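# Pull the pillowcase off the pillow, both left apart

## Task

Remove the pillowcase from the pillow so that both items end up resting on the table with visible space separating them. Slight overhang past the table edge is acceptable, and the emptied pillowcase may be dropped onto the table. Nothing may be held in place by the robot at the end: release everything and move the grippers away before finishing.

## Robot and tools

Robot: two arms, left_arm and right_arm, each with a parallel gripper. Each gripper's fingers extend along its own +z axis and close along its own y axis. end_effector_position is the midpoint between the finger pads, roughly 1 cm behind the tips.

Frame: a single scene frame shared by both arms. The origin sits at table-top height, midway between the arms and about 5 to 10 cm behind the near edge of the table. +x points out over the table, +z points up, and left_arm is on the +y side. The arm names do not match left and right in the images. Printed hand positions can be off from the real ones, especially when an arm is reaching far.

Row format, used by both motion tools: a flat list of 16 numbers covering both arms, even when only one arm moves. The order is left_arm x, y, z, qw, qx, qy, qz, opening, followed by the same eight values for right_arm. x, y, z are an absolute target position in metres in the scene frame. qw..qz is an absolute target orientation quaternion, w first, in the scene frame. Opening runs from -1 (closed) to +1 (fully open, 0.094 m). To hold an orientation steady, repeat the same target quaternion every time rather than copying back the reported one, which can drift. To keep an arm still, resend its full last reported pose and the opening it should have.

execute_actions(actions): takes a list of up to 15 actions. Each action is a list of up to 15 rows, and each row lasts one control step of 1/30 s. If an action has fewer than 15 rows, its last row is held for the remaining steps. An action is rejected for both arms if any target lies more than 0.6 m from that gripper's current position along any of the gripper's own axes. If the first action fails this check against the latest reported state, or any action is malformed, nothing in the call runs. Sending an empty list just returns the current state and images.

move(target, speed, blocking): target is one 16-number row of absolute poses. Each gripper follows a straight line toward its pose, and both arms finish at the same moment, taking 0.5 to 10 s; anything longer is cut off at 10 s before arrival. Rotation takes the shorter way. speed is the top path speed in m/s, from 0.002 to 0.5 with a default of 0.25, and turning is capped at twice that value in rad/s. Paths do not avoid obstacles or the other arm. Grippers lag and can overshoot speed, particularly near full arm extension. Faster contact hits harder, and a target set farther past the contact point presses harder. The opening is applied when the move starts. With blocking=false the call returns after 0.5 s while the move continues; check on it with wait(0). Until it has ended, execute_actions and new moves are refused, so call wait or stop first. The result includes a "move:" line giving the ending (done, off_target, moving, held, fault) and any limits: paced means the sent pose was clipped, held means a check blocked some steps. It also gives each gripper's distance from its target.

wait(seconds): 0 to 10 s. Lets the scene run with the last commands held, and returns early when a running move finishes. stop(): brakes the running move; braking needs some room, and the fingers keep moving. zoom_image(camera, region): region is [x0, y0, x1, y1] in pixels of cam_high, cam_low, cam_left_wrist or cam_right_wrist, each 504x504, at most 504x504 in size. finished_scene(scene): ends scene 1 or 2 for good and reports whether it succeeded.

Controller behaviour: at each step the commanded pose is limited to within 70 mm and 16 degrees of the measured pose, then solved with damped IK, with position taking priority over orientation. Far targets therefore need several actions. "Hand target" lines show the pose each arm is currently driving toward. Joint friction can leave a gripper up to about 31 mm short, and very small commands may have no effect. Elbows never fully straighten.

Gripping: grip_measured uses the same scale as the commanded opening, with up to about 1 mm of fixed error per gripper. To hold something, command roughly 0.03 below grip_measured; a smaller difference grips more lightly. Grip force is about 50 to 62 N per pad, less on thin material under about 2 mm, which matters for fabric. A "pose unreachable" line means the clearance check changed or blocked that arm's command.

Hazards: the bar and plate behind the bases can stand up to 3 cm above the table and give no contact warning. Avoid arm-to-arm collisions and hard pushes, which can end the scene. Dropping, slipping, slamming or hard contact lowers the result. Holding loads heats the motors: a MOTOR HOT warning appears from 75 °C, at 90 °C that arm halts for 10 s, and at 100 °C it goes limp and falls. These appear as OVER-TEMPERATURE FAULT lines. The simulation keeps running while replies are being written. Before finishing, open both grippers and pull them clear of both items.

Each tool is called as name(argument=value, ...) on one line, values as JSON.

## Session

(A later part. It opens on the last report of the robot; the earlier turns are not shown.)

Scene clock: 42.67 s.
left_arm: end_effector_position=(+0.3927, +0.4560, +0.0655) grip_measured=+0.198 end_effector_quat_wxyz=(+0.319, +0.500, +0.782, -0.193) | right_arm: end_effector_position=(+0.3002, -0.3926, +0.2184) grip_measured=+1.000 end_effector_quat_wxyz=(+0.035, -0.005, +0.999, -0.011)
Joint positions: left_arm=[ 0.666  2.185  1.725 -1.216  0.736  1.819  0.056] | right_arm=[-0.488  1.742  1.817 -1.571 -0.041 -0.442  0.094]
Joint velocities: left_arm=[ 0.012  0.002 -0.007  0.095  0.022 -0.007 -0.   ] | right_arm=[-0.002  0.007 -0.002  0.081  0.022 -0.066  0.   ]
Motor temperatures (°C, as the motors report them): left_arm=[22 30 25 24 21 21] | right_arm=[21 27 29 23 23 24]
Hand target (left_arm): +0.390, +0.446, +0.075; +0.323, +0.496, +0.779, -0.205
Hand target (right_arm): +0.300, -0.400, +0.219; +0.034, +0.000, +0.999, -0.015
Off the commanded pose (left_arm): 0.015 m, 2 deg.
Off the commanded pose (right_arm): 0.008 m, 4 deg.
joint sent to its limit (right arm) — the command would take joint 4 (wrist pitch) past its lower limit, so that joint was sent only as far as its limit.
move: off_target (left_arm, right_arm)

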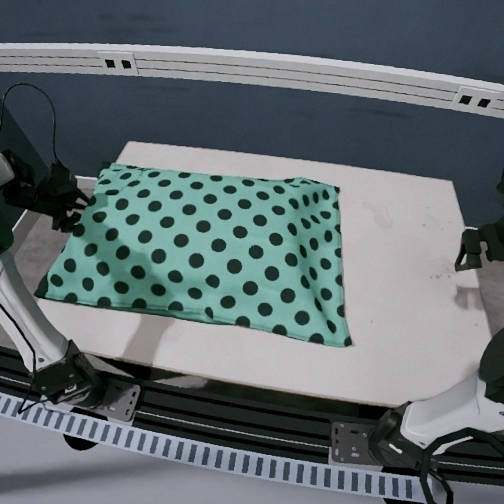

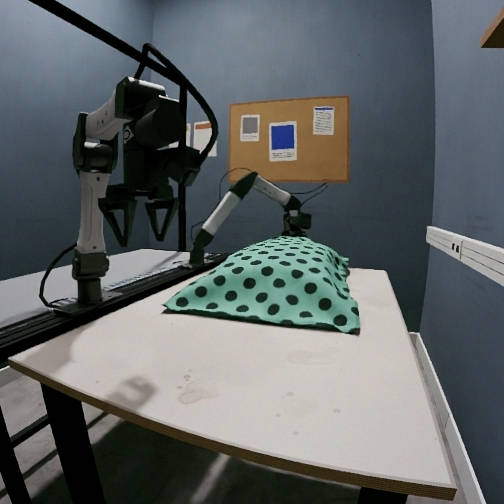

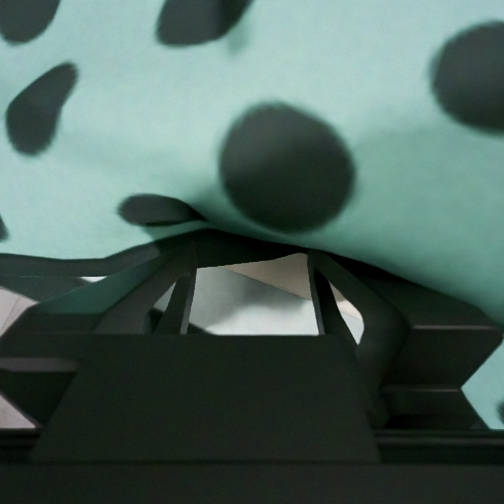

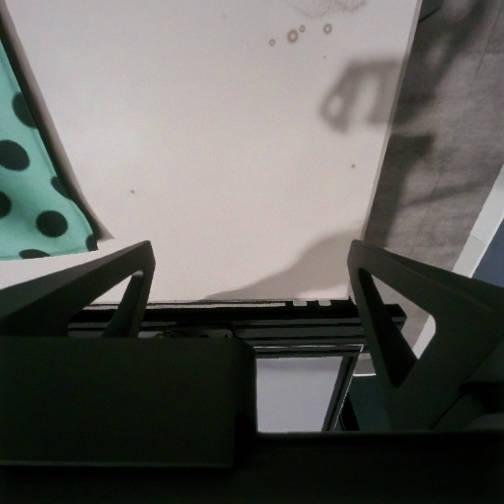

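move(target=[0.375,0.5,0.08,0.323,0.496,0.779,-0.205,-0.3,0.33,-0.29,0.1,0,0,0.906,0.423,0.3], speed=0.15)

move(target=[0.37,0.51,0.07,0.108,-0.188,0.846,-0.488,-0.3,0.33,-0.25,0.06,0,0,0.906,0.423,0.3], speed=0.15)

Scene clock: 46.93 s.
left_arm: end_effector_position=(+0.3760, +0.4977, +0.0779) grip_measured=-0.298 end_effector_quat_wxyz=(+0.323, +0.495, +0.780, -0.205) | right_arm: end_effector_position=(+0.3328, -0.2919, +0.1042) grip_measured=+0.302 end_effector_quat_wxyz=(+0.005, -0.000, +0.909, +0.417)
Joint positions: left_arm=[ 0.773  2.279  1.92  -1.436  0.734  1.968  0.033] | right_arm=[-0.506  2.108  1.585 -1.521 -0.782 -0.658  0.061]
Joint velocities: left_arm=[-0.012 -0.002  0.002  0.007 -0.037 -0.095  0.   ] | right_arm=[ 0.007 -0.017 -0.012 -0.081 -0.051 -0.051 -0.   ]
Motor temperatures (°C, as the motors report them): left_arm=[22 32 26 23 21 21] | right_arm=[21 28 29 23 23 24]
Hand target (left_arm): +0.376, +0.500, +0.080; +0.324, +0.496, +0.779, -0.205
Hand target (right_arm): +0.332, -0.291, +0.101; +0.005, +0.002, +0.906, +0.423
Off the commanded pose (left_arm): 0.003 m, 0 deg.
Off the commanded pose (right_arm): 0.005 m, 1 deg.
move: done

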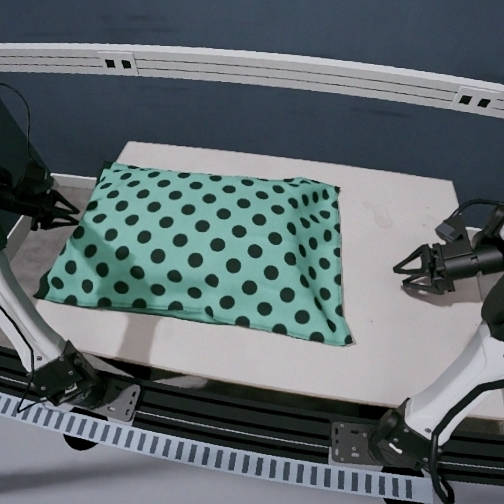

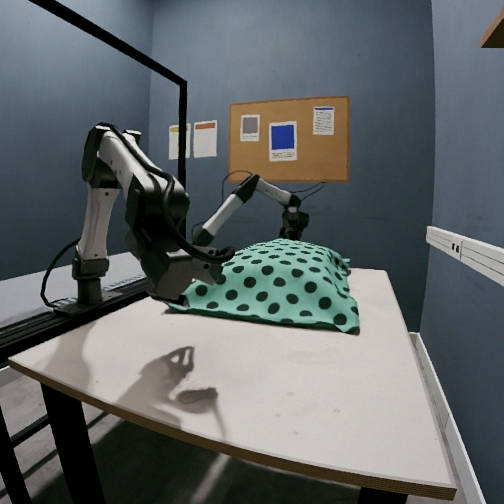

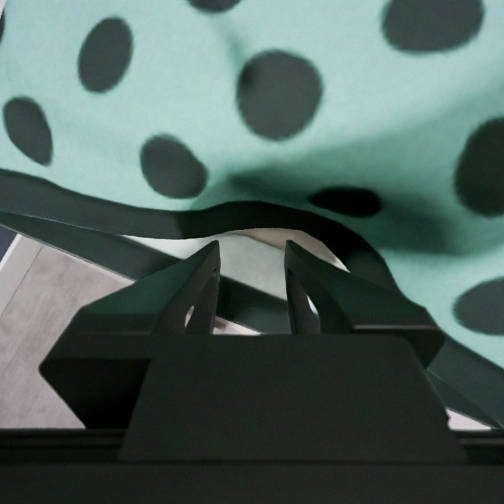

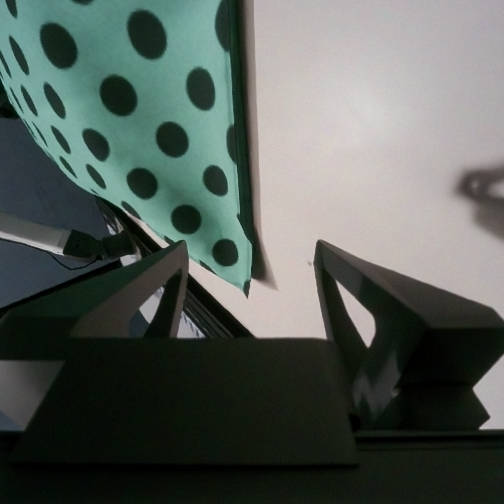

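Scene clock: 52.67 s.
left_arm: end_effector_position=(+0.3750, +0.5130, +0.0761) grip_measured=-0.298 end_effector_quat_wxyz=(+0.141, -0.184, +0.859, -0.457) | right_arm: end_effector_position=(+0.3319, -0.2540, +0.0579) grip_measured=+0.302 end_effector_quat_wxyz=(-0.002, +0.000, +0.907, +0.422)
Joint positions: left_arm=[ 0.858  2.395  1.989 -1.546  0.924  0.609  0.033] | right_arm=[-0.407  2.108  1.395 -1.262 -0.827 -0.539  0.061]
Joint velocities: left_arm=[-0.007 -0.007  0.002 -0.007  0.022 -0.11  -0.001] | right_arm=[-0.012  0.002 -0.012 -0.037  0.022 -0.081  0.   ]
Motor temperatures (°C, as the motors report them): left_arm=[22 33 26 23 22 21] | right_arm=[21 30 28 23 23 24]
Hand target (left_arm): +0.370, +0.510, +0.070; +0.126, -0.201, +0.849, -0.472
Hand target (right_arm): +0.331, -0.250, +0.060; -0.000, -0.000, +0.906, +0.424
Off the commanded pose (left_arm): 0.008 m, 5 deg.
Off the commanded pose (right_arm): 0.005 m, 0 deg.
joint sent to its limit (left arm) — the command would take joint 4 (wrist pitch) past its lower limit, so that joint was sent only as far as its limit.
move: off_target (left_arm)

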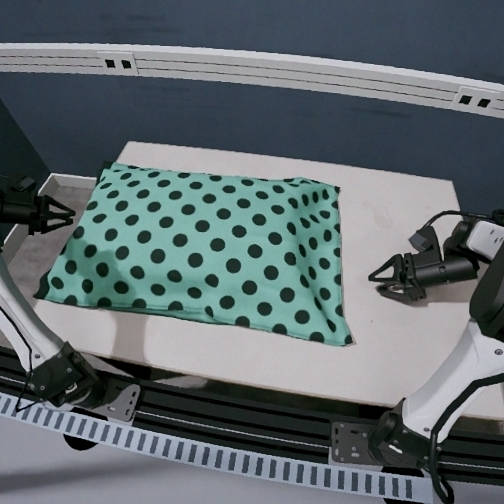

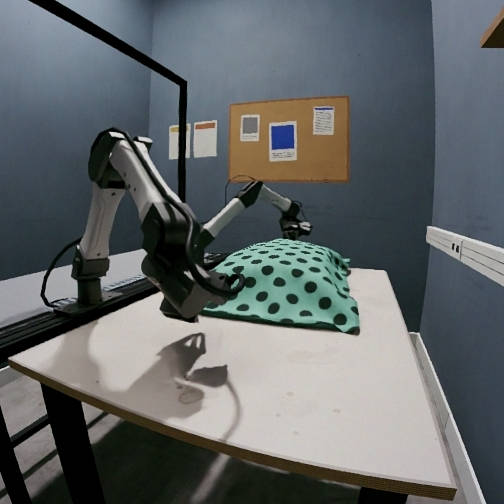

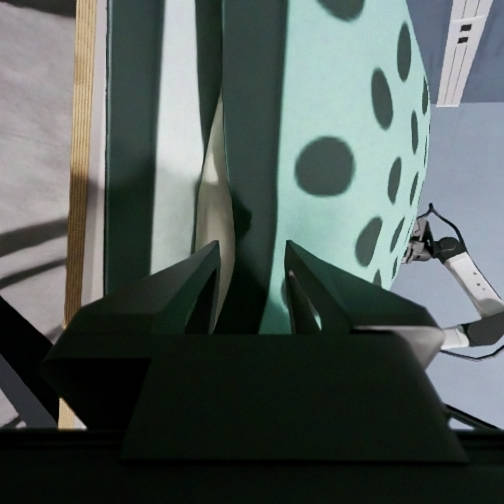

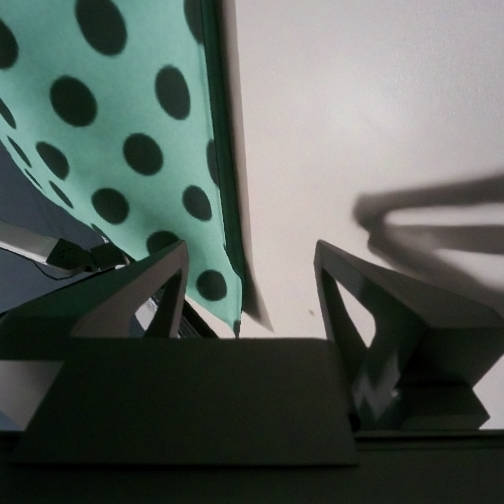

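move(target=[0.37,0.51,0.07,0.108,-0.188,0.846,-0.488,-0.75,0.33,-0.21,0.04,0,0,0.906,0.423,0.1], speed=0.08)

Scene clock: 54.30 s.
left_arm: end_effector_position=(+0.3750, +0.5129, +0.0762) grip_measured=-0.748 end_effector_quat_wxyz=(+0.140, -0.185, +0.858, -0.458) | right_arm: end_effector_position=(+0.3315, -0.2124, +0.0370) grip_measured=+0.102 end_effector_quat_wxyz=(-0.004, -0.001, +0.907, +0.422)
Joint positions: left_arm=[ 0.858  2.395  1.989 -1.546  0.925  0.606  0.012] | right_arm=[-0.289  2.075  1.265 -1.047 -0.864 -0.377  0.052]
Joint velocities: left_arm=[ 0.012  0.007 -0.012  0.022 -0.051 -0.081 -0.   ] | right_arm=[ 0.017 -0.002 -0.007 -0.022  0.022  0.007 -0.   ]
Motor temperatures (°C, as the motors report them): left_arm=[22 34 26 23 22 21] | right_arm=[21 30 28 23 23 24]
Hand target (left_arm): +0.370, +0.510, +0.070; +0.126, -0.201, +0.849, -0.472
Hand target (right_arm): +0.330, -0.210, +0.040; -0.000, -0.000, +0.906, +0.424
Off the commanded pose (left_arm): 0.008 m, 5 deg.
Off the commanded pose (right_arm): 0.004 m, 1 deg.
joint sent to its limit (left arm) — the command would take joint 4 (wrist pitch) past its lower limit, so that joint was sent only as far as its limit.
move: off_target (left_arm)

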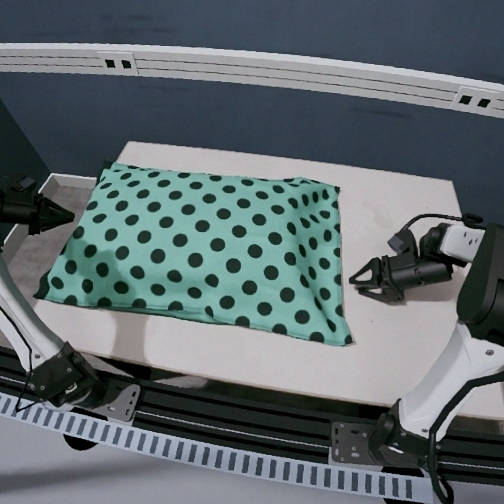

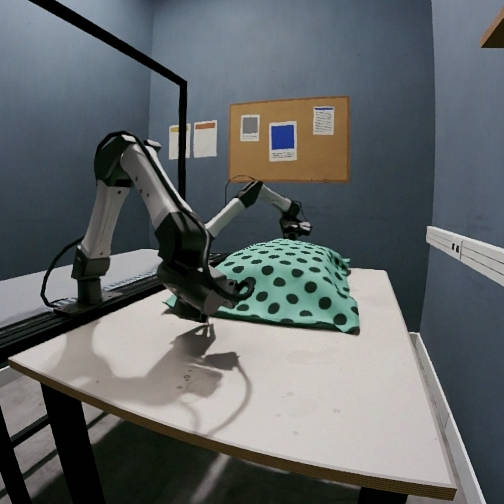

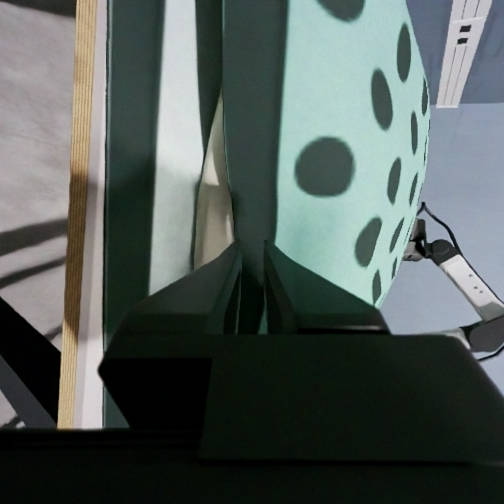

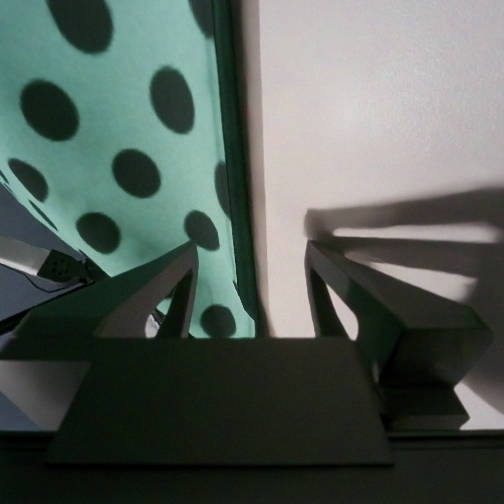

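move(target=[0.37,0.51,0.07,0.108,-0.188,0.846,-0.488,-0.75,0.33,-0.175,0.042,0,0,0.906,0.423,0.1], speed=0.05)

Scene clock: 55.70 s.
left_arm: end_effector_position=(+0.3750, +0.5129, +0.0762) grip_measured=-0.748 end_effector_quat_wxyz=(+0.140, -0.185, +0.858, -0.458) | right_arm: end_effector_position=(+0.3317, -0.1778, +0.0389) grip_measured=+0.102 end_effector_quat_wxyz=(-0.004, -0.001, +0.907, +0.421)
Joint positions: left_arm=[ 0.858  2.395  1.989 -1.546  0.925  0.606  0.012] | right_arm=[-0.187  2.015  1.196 -0.916 -0.885 -0.219  0.052]
Joint velocities: left_arm=[-0.007  0.002  0.017 -0.007 -0.007 -0.007  0.001] | right_arm=[-0.002 -0.002 -0.022  0.037  0.022  0.051  0.   ]
Motor temperatures (°C, as the motors report them): left_arm=[22 34 26 23 22 21] | right_arm=[21 31 28 23 23 24]
Hand target (left_arm): +0.370, +0.510, +0.070; +0.126, -0.201, +0.849, -0.472
Hand target (right_arm): +0.330, -0.175, +0.042; -0.001, -0.001, +0.906, +0.423
Off the commanded pose (left_arm): 0.008 m, 5 deg.
Off the commanded pose (right_arm): 0.005 m, 1 deg.
joint sent to its limit (left arm) — the command would take joint 4 (wrist pitch) past its lower limit, so that joint was sent only as far as its limit.
move: off_target (left_arm)

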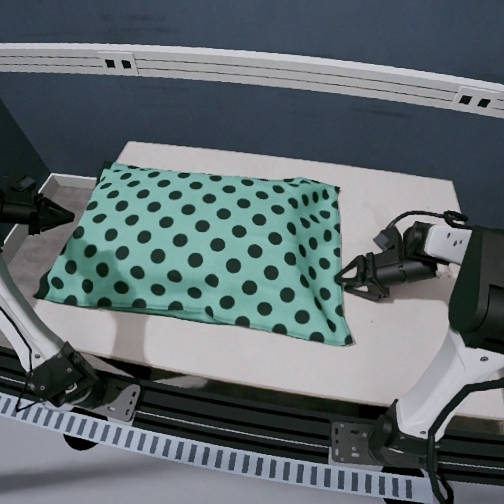

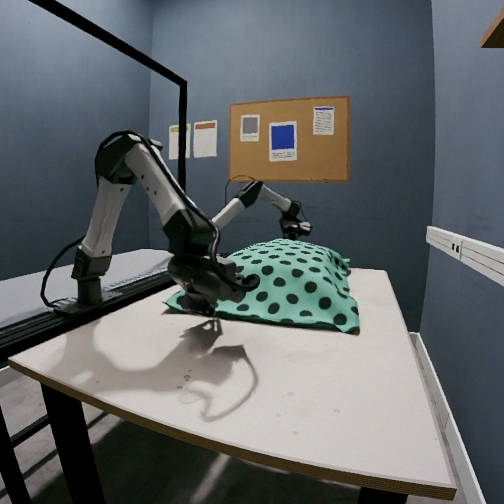

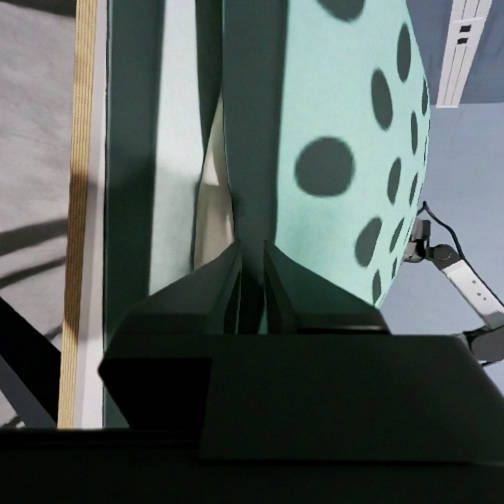

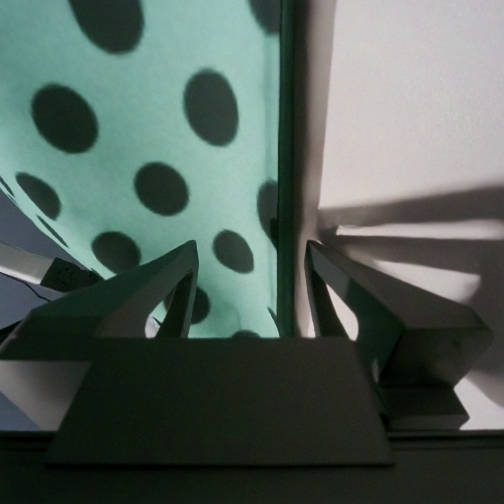

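Another ~2.5 cm.

move(target=[0.37,0.51,0.07,0.108,-0.188,0.846,-0.488,-0.75,0.33,-0.148,0.04,0,0,0.906,0.423,0.1], speed=0.05)

Scene clock: 57.10 s.
left_arm: end_effector_position=(+0.3750, +0.5129, +0.0762) grip_measured=-0.748 end_effector_quat_wxyz=(+0.140, -0.185, +0.858, -0.458) | right_arm: end_effector_position=(+0.3321, -0.1511, +0.0367) grip_measured=+0.102 end_effector_quat_wxyz=(-0.004, +0.000, +0.907, +0.420)
Joint positions: left_arm=[ 0.858  2.395  1.989 -1.546  0.925  0.606  0.012] | right_arm=[-0.106  1.985  1.148 -0.796 -0.893 -0.089  0.052]
Joint velocities: left_arm=[ 0.002 -0.017 -0.012 -0.095  0.022 -0.007 -0.001] | right_arm=[-0.007  0.007  0.002  0.037 -0.007 -0.022 -0.001]
Motor temperatures (°C, as the motors report them): left_arm=[22 35 26 23 22 21] | right_arm=[21 31 28 23 23 24]
Hand target (left_arm): +0.370, +0.510, +0.070; +0.126, -0.201, +0.849, -0.472
Hand target (right_arm): +0.330, -0.148, +0.040; -0.001, -0.000, +0.906, +0.423
Off the commanded pose (left_arm): 0.008 m, 5 deg.
Off the commanded pose (right_arm): 0.005 m, 1 deg.
joint sent to its limit (left arm) — the command would take joint 4 (wrist pitch) past its lower limit, so that joint was sent only as far as its limit.
move: off_target (left_arm)

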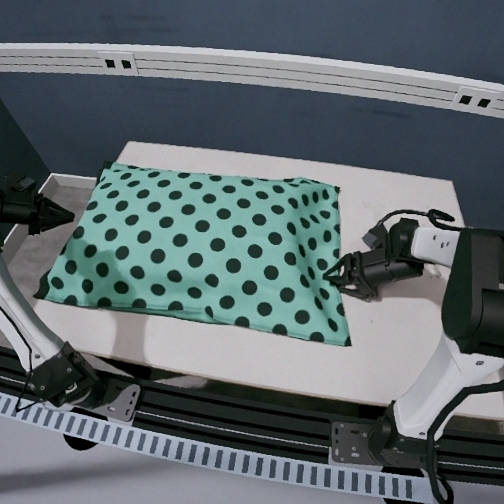

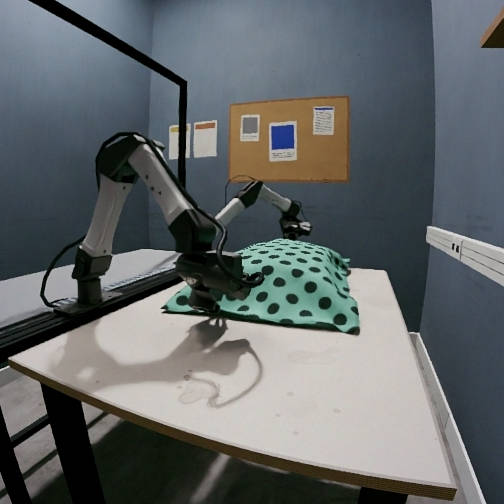

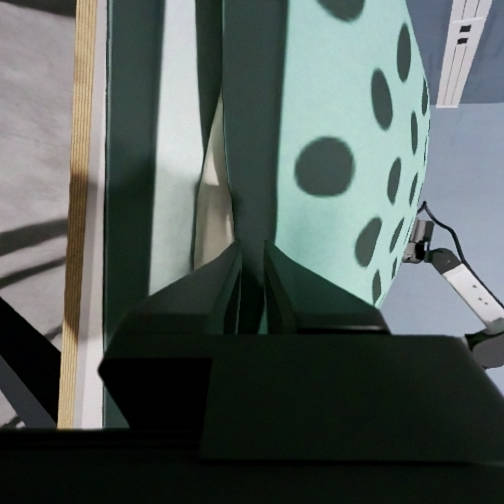

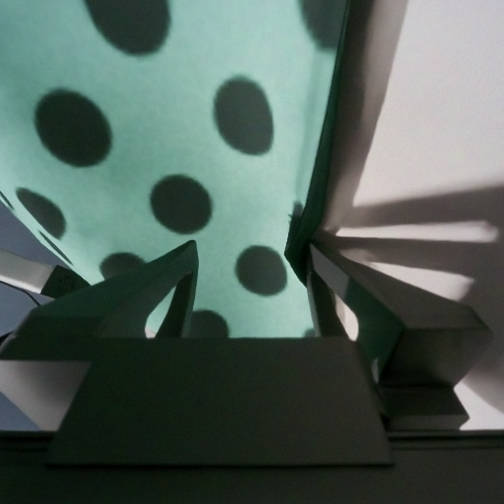

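move(target=[0.365,0.52,0.062,0.108,-0.188,0.846,-0.488,-0.8,0.33,-0.14,0.038,0,0,0.906,0.423,-1], speed=0.03)

Scene clock: 59.00 s.
left_arm: end_effector_position=(+0.3694, +0.5205, +0.0653) grip_measured=-0.798 end_effector_quat_wxyz=(+0.137, -0.198, +0.853, -0.462) | right_arm: end_effector_position=(+0.3325, -0.1438, +0.0331) grip_measured=-0.980 end_effector_quat_wxyz=(-0.004, +0.003, +0.908, +0.420)
Joint positions: left_arm=[ 0.881  2.424  1.989 -1.546  0.925  0.614  0.01 ] | right_arm=[-0.083  1.985  1.133 -0.752 -0.893 -0.046  0.001]
Joint velocities: left_arm=[-0.012 -0.007 -0.007 -0.066 -0.007 -0.051  0.001] | right_arm=[-0.022 -0.012 -0.012  0.037 -0.051 -0.037  0.001]
Motor temperatures (°C, as the motors report them): left_arm=[22 35 26 23 22 21] | right_arm=[21 32 28 23 23 24]
Hand target (left_arm): +0.365, +0.519, +0.062; +0.129, -0.203, +0.850, -0.469
Hand target (right_arm): +0.330, -0.140, +0.038; -0.000, -0.000, +0.906, +0.423
Off the commanded pose (left_arm): 0.005 m, 5 deg.
Off the commanded pose (right_arm): 0.007 m, 1 deg.
joint sent to its limit (left arm) — the command would take joint 4 (wrist pitch) past its lower limit, so that joint was sent only as far as its limit.
move: off_target (left_arm)

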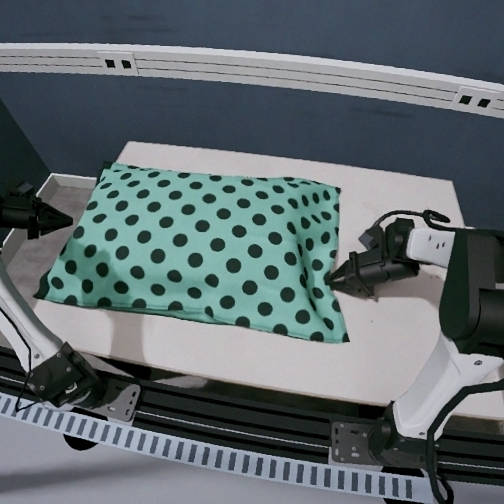

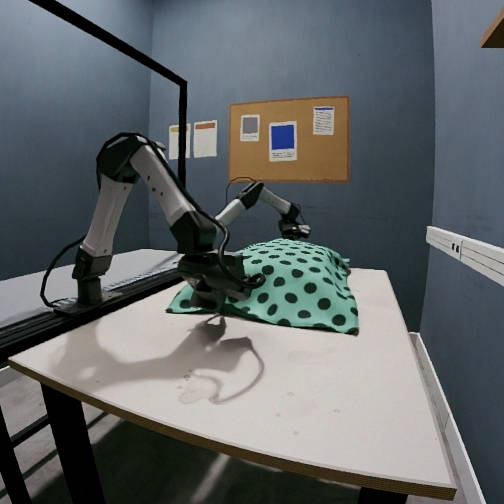

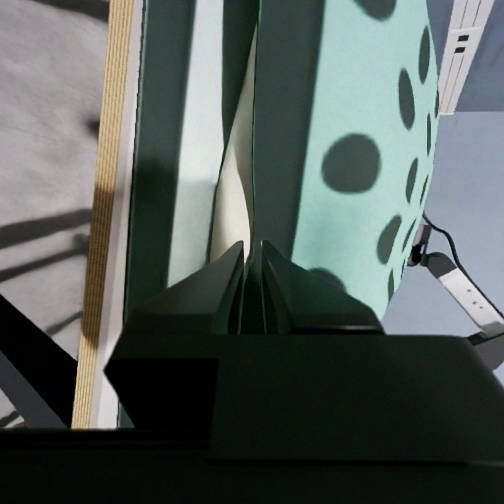

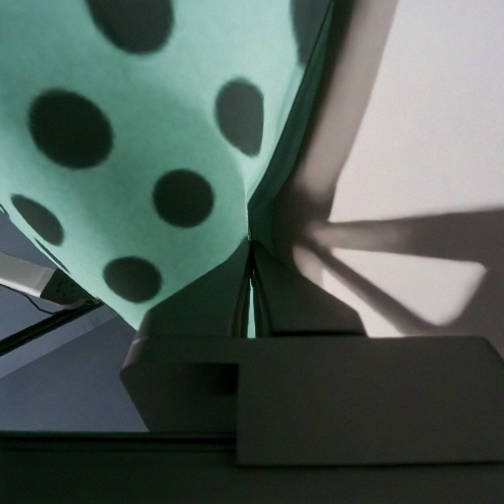

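move(target=[0.385,0.48,0.055,0.108,-0.188,0.846,-0.488,-0.8,0.33,-0.14,0.038,0,0,0.906,0.423,-1], speed=0.04)

Scene clock: 60.60 s.
left_arm: end_effector_position=(+0.3849, +0.4856, +0.0569) grip_measured=-0.798 end_effector_quat_wxyz=(+0.113, -0.184, +0.851, -0.479) | right_arm: end_effector_position=(+0.3330, -0.1438, +0.0331) grip_measured=-0.980 end_effector_quat_wxyz=(-0.004, +0.003, +0.908, +0.420)
Joint positions: left_arm=[ 0.797  2.424  1.939 -1.499  0.946  0.568  0.01 ] | right_arm=[-0.083  1.985  1.133 -0.749 -0.893 -0.044  0.001]
Joint velocities: left_arm=[-0.007 -0.002  0.002 -0.081  0.022 -0.051 -0.001] | right_arm=[-0.007 -0.012 -0.012  0.066  0.007 -0.066 -0.   ]
Motor temperatures (°C, as the motors report them): left_arm=[22 36 26 23 22 21] | right_arm=[21 32 28 23 23 24]
Hand target (left_arm): +0.384, +0.480, +0.055; +0.107, -0.188, +0.846, -0.487
Hand target (right_arm): +0.330, -0.140, +0.038; -0.000, -0.000, +0.906, +0.423
Off the commanded pose (left_arm): 0.006 m, 1 deg.
Off the commanded pose (right_arm): 0.007 m, 1 deg.
move: done

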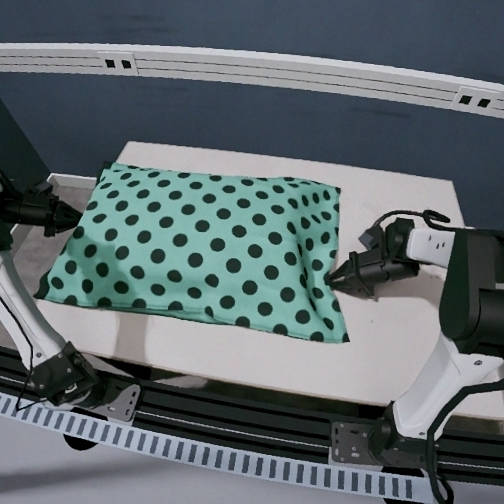

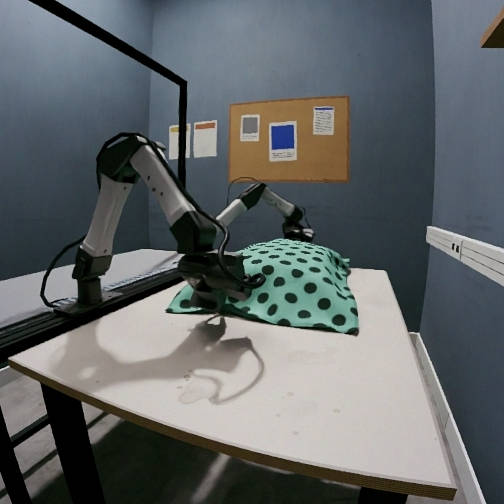

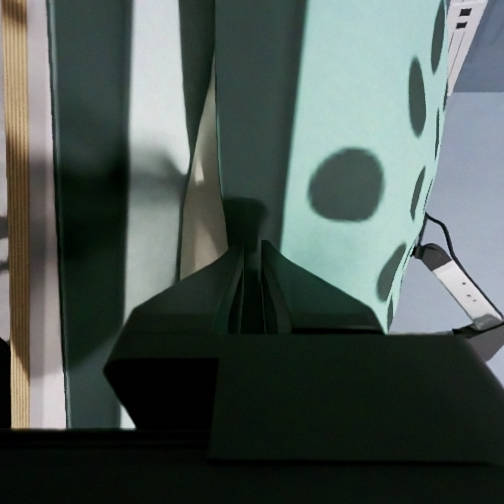

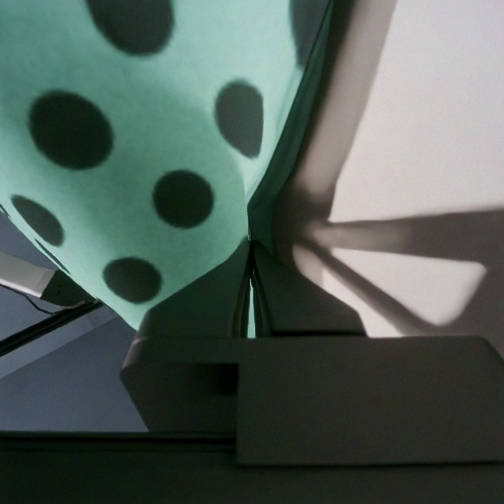

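move(target=[0.383,0.483,0.032,0.108,-0.188,0.846,-0.488,-0.8,0.33,-0.14,0.038,0,0,0.906,0.423,-1], speed=0.04)

Scene clock: 61.73 s.
left_arm: end_effector_position=(+0.3849, +0.4853, +0.0356) grip_measured=-0.798 end_effector_quat_wxyz=(+0.110, -0.186, +0.850, -0.481) | right_arm: end_effector_position=(+0.3330, -0.1438, +0.0331) grip_measured=-0.980 end_effector_quat_wxyz=(-0.004, +0.003, +0.908, +0.420)
Joint positions: left_arm=[ 0.797  2.46   1.915 -1.447  0.947  0.566  0.01 ] | right_arm=[-0.083  1.985  1.133 -0.749 -0.893 -0.044  0.001]
Joint velocities: left_arm=[-0.002 -0.012 -0.022  0.022 -0.022 -0.022 -0.001] | right_arm=[ 0.007 -0.002  0.022  0.051 -0.007  0.051 -0.001]
Motor temperatures (°C, as the motors report them): left_arm=[22 36 26 23 22 21] | right_arm=[21 32 28 23 23 24]
Hand target (left_arm): +0.383, +0.483, +0.032; +0.108, -0.188, +0.846, -0.488
Hand target (right_arm): +0.330, -0.140, +0.038; -0.000, -0.000, +0.906, +0.423
Off the commanded pose (left_arm): 0.005 m, 1 deg.
Off the commanded pose (right_arm): 0.007 m, 1 deg.
move: done

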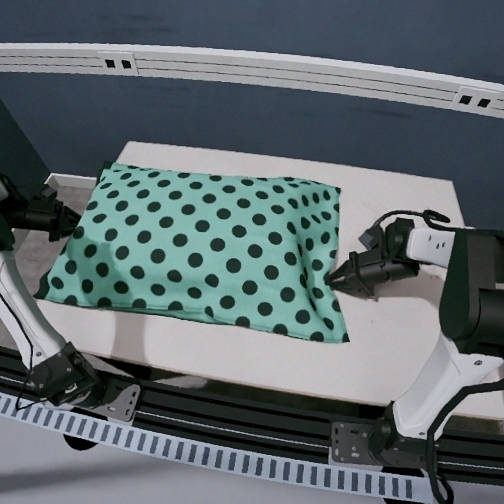

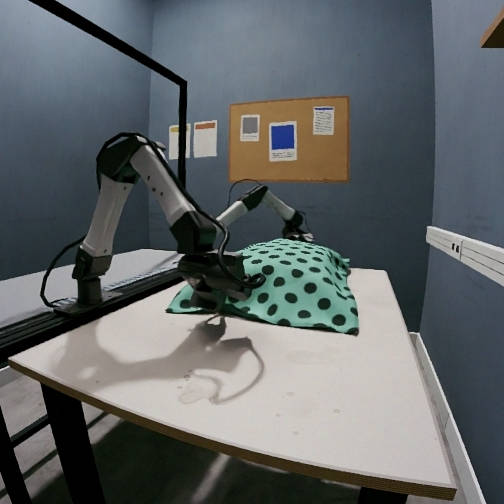

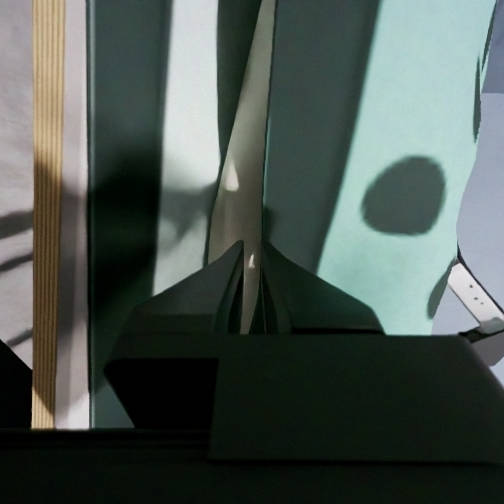

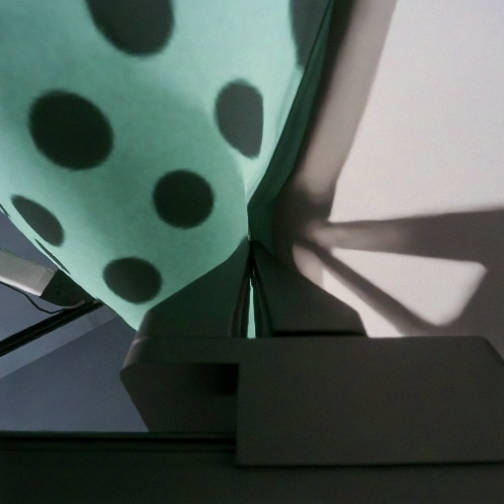

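move(target=[0.396,0.455,0.033,0.108,-0.188,0.846,-0.488,-0.8,0.33,-0.14,0.038,0,0,0.906,0.423,-1], speed=0.04)

Scene clock: 63.10 s.
left_arm: end_effector_position=(+0.3947, +0.4610, +0.0261) grip_measured=-0.798 end_effector_quat_wxyz=(+0.105, -0.189, +0.848, -0.484) | right_arm: end_effector_position=(+0.3330, -0.1438, +0.0331) grip_measured=-0.980 end_effector_quat_wxyz=(-0.004, +0.003, +0.908, +0.420)
Joint positions: left_arm=[ 0.74   2.425  1.813 -1.316  0.968  0.473  0.01 ] | right_arm=[-0.083  1.985  1.133 -0.749 -0.893 -0.044  0.001]
Joint velocities: left_arm=[ 0.007  0.007  0.012 -0.095  0.037  0.007  0.   ] | right_arm=[-0.002 -0.007  0.002 -0.081 -0.11   0.022  0.   ]
Motor temperatures (°C, as the motors report them): left_arm=[22 36 26 23 22 21] | right_arm=[21 32 28 23 23 24]
Hand target (left_arm): +0.395, +0.455, +0.033; +0.107, -0.188, +0.846, -0.488
Hand target (right_arm): +0.330, -0.140, +0.038; -0.000, -0.000, +0.906, +0.423
Off the commanded pose (left_arm): 0.009 m, 1 deg.
Off the commanded pose (right_arm): 0.007 m, 1 deg.
move: done

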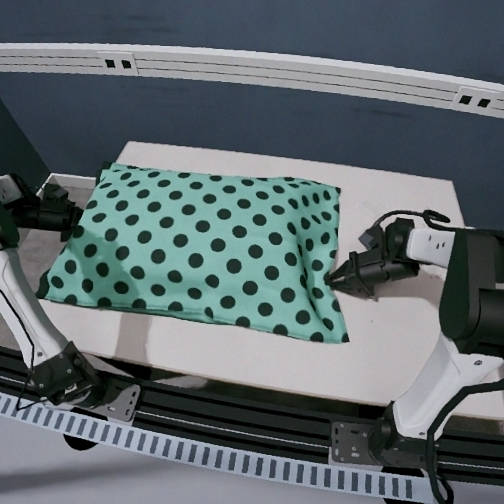

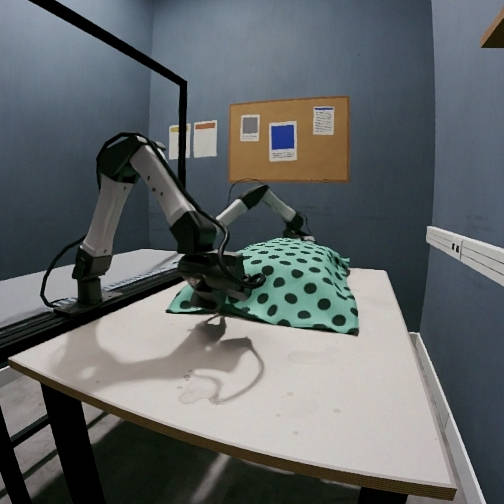

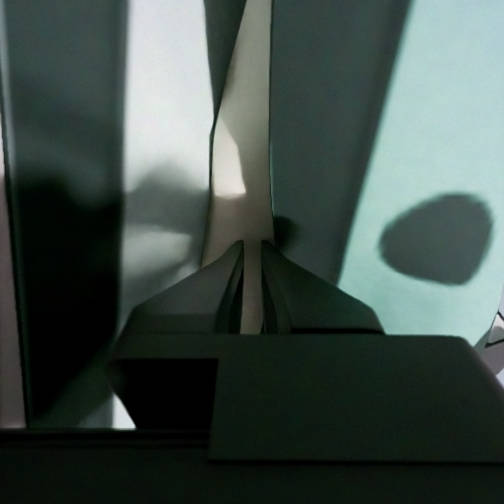

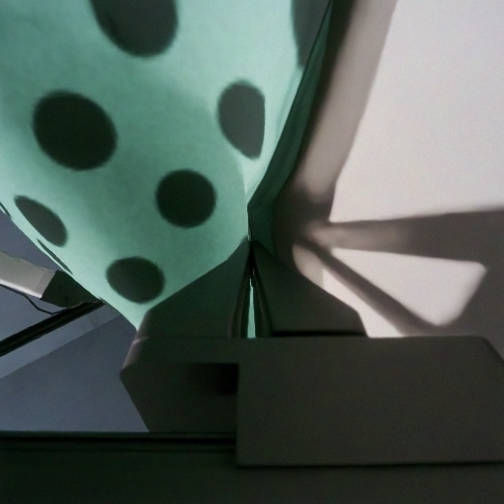

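move(target=[0.395,0.458,0.03,0.108,-0.188,0.846,-0.488,-0.2,0.33,-0.14,0.038,0,0,0.906,0.423,-1], speed=0.04)

Scene clock: 64.10 s.
left_arm: end_effector_position=(+0.3956, +0.4613, +0.0263) grip_measured=-0.203 end_effector_quat_wxyz=(+0.107, -0.190, +0.847, -0.484) | right_arm: end_effector_position=(+0.3330, -0.1438, +0.0331) grip_measured=-0.980 end_effector_quat_wxyz=(-0.004, +0.003, +0.908, +0.420)
Joint positions: left_arm=[ 0.74   2.425  1.813 -1.312  0.972  0.471  0.037] | right_arm=[-0.083  1.985  1.133 -0.749 -0.893 -0.044  0.001]
Joint velocities: left_arm=[ 0.007  0.007 -0.002  0.066  0.007 -0.139  0.   ] | right_arm=[ 0.002 -0.007 -0.022  0.022 -0.037  0.007 -0.001]
Motor temperatures (°C, as the motors report them): left_arm=[22 37 26 23 22 21] | right_arm=[21 33 28 23 23 24]
Hand target (left_arm): +0.395, +0.458, +0.030; +0.108, -0.188, +0.846, -0.488
Hand target (right_arm): +0.330, -0.140, +0.038; -0.000, -0.000, +0.906, +0.423
Off the commanded pose (left_arm): 0.005 m, 1 deg.
Off the commanded pose (right_arm): 0.007 m, 1 deg.
move: done

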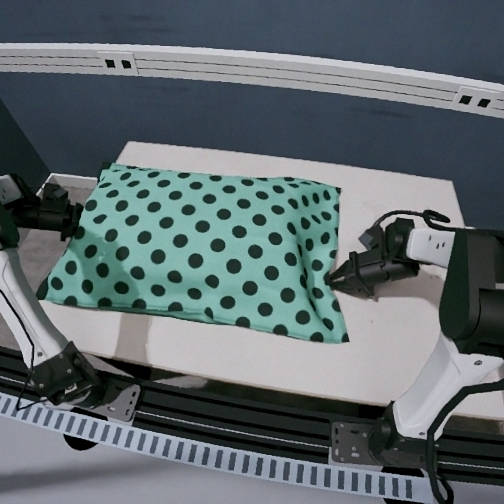

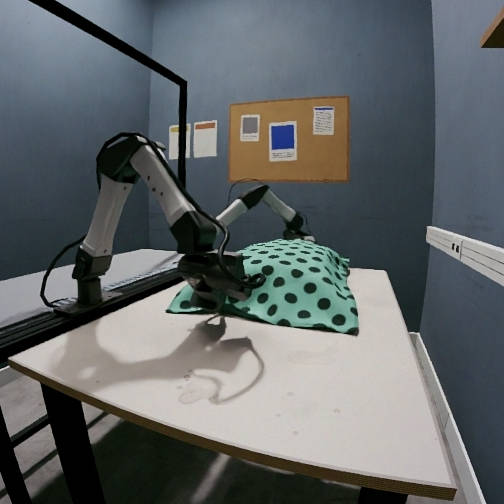

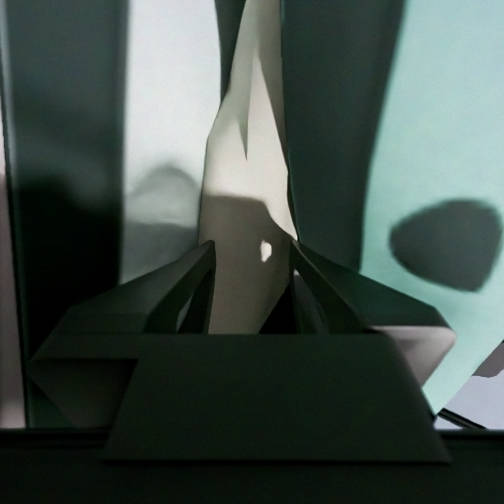

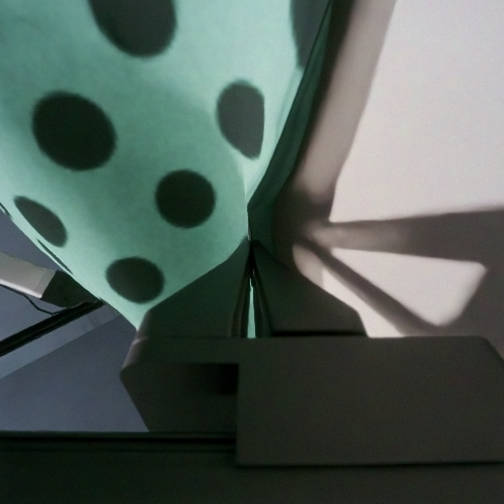

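move(target=[0.395,0.458,0.03,0.108,-0.188,0.846,-0.488,0.2,0.33,-0.14,0.038,0,0,0.906,0.423,-1], speed=0.04)

move(target=[0.405,0.433,0.032,0.108,-0.188,0.846,-0.488,0.2,0.33,-0.14,0.038,0,0,0.906,0.423,-1], speed=0.03)

Scene clock: 65.07 s.
left_arm: end_effector_position=(+0.3968, +0.4616, +0.0283) grip_measured=+0.197 end_effector_quat_wxyz=(+0.112, -0.190, +0.845, -0.487) | right_arm: end_effector_position=(+0.3330, -0.1438, +0.0331) grip_measured=-0.980 end_effector_quat_wxyz=(-0.004, +0.003, +0.908, +0.420)
Joint positions: left_arm=[ 0.741  2.423  1.813 -1.311  0.983  0.471  0.056] | right_arm=[-0.083  1.985  1.133 -0.749 -0.893 -0.044  0.001]
Joint velocities: left_arm=[ 0.007 -0.012  0.002  0.007  0.037 -0.022 -0.   ] | right_arm=[ 0.002 -0.002 -0.027 -0.051  0.066 -0.066 -0.001]
Motor temperatures (°C, as the motors report them): left_arm=[22 37 26 23 22 21] | right_arm=[21 33 28 23 23 24]
Hand target (left_arm): +0.395, +0.458, +0.030; +0.108, -0.188, +0.846, -0.488
Hand target (right_arm): +0.330, -0.140, +0.038; -0.000, -0.000, +0.906, +0.423
Off the commanded pose (left_arm): 0.004 m, 0 deg.
Off the commanded pose (right_arm): 0.007 m, 1 deg.
move: done

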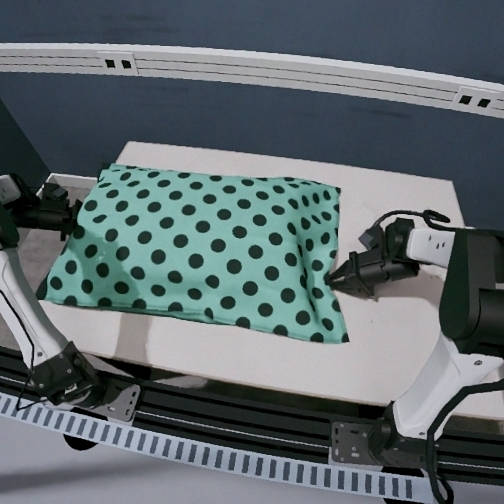

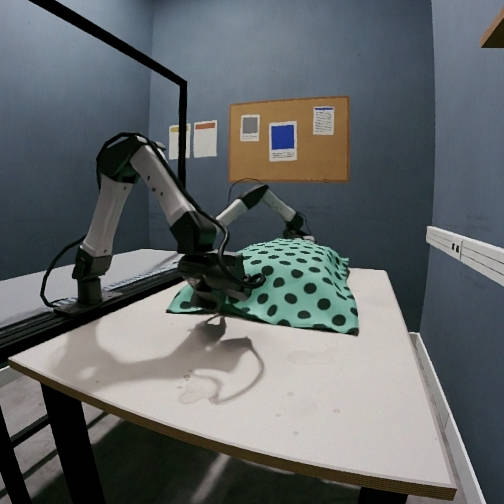

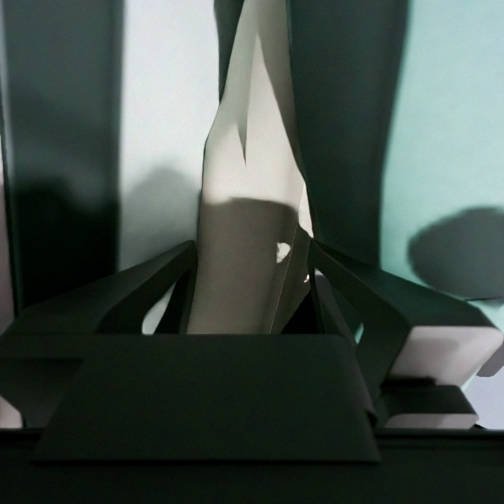

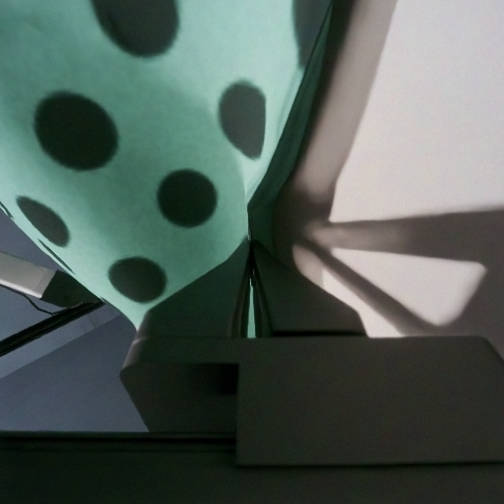

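Scene clock: 66.37 s.
left_arm: end_effector_position=(+0.4051, +0.4436, +0.0279) grip_measured=+0.197 end_effector_quat_wxyz=(+0.113, -0.192, +0.847, -0.483) | right_arm: end_effector_position=(+0.3330, -0.1438, +0.0331) grip_measured=-0.980 end_effector_quat_wxyz=(-0.004, +0.003, +0.908, +0.420)
Joint positions: left_arm=[ 0.695  2.375  1.735 -1.199  0.991  0.378  0.056] | right_arm=[-0.083  1.985  1.133 -0.749 -0.893 -0.044  0.001]
Joint velocities: left_arm=[ 0.007 -0.007 -0.017  0.051  0.007  0.022  0.002] | right_arm=[-0.002 -0.002  0.002  0.037  0.007 -0.037  0.   ]
Motor temperatures (°C, as the motors report them): left_arm=[22 38 26 23 22 21] | right_arm=[21 33 28 23 23 24]
Hand target (left_arm): +0.405, +0.433, +0.032; +0.107, -0.188, +0.846, -0.488
Hand target (right_arm): +0.330, -0.140, +0.038; -0.000, -0.000, +0.906, +0.423
Off the commanded pose (left_arm): 0.011 m, 1 deg.
Off the commanded pose (right_arm): 0.007 m, 1 deg.
move: off_target (left_arm)

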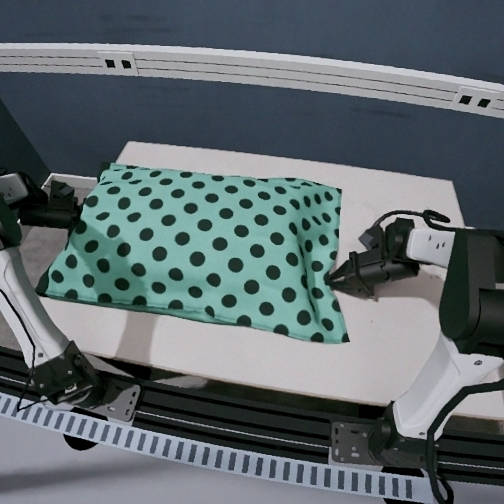

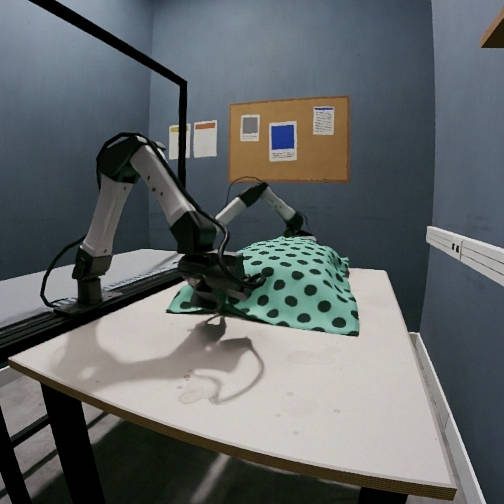

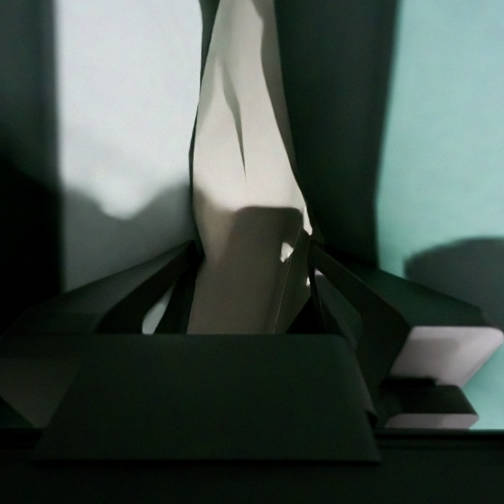

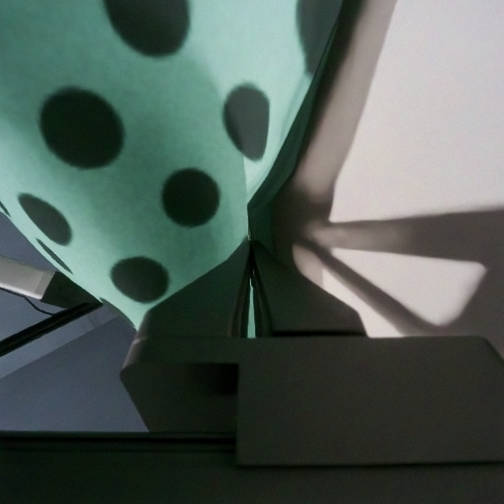

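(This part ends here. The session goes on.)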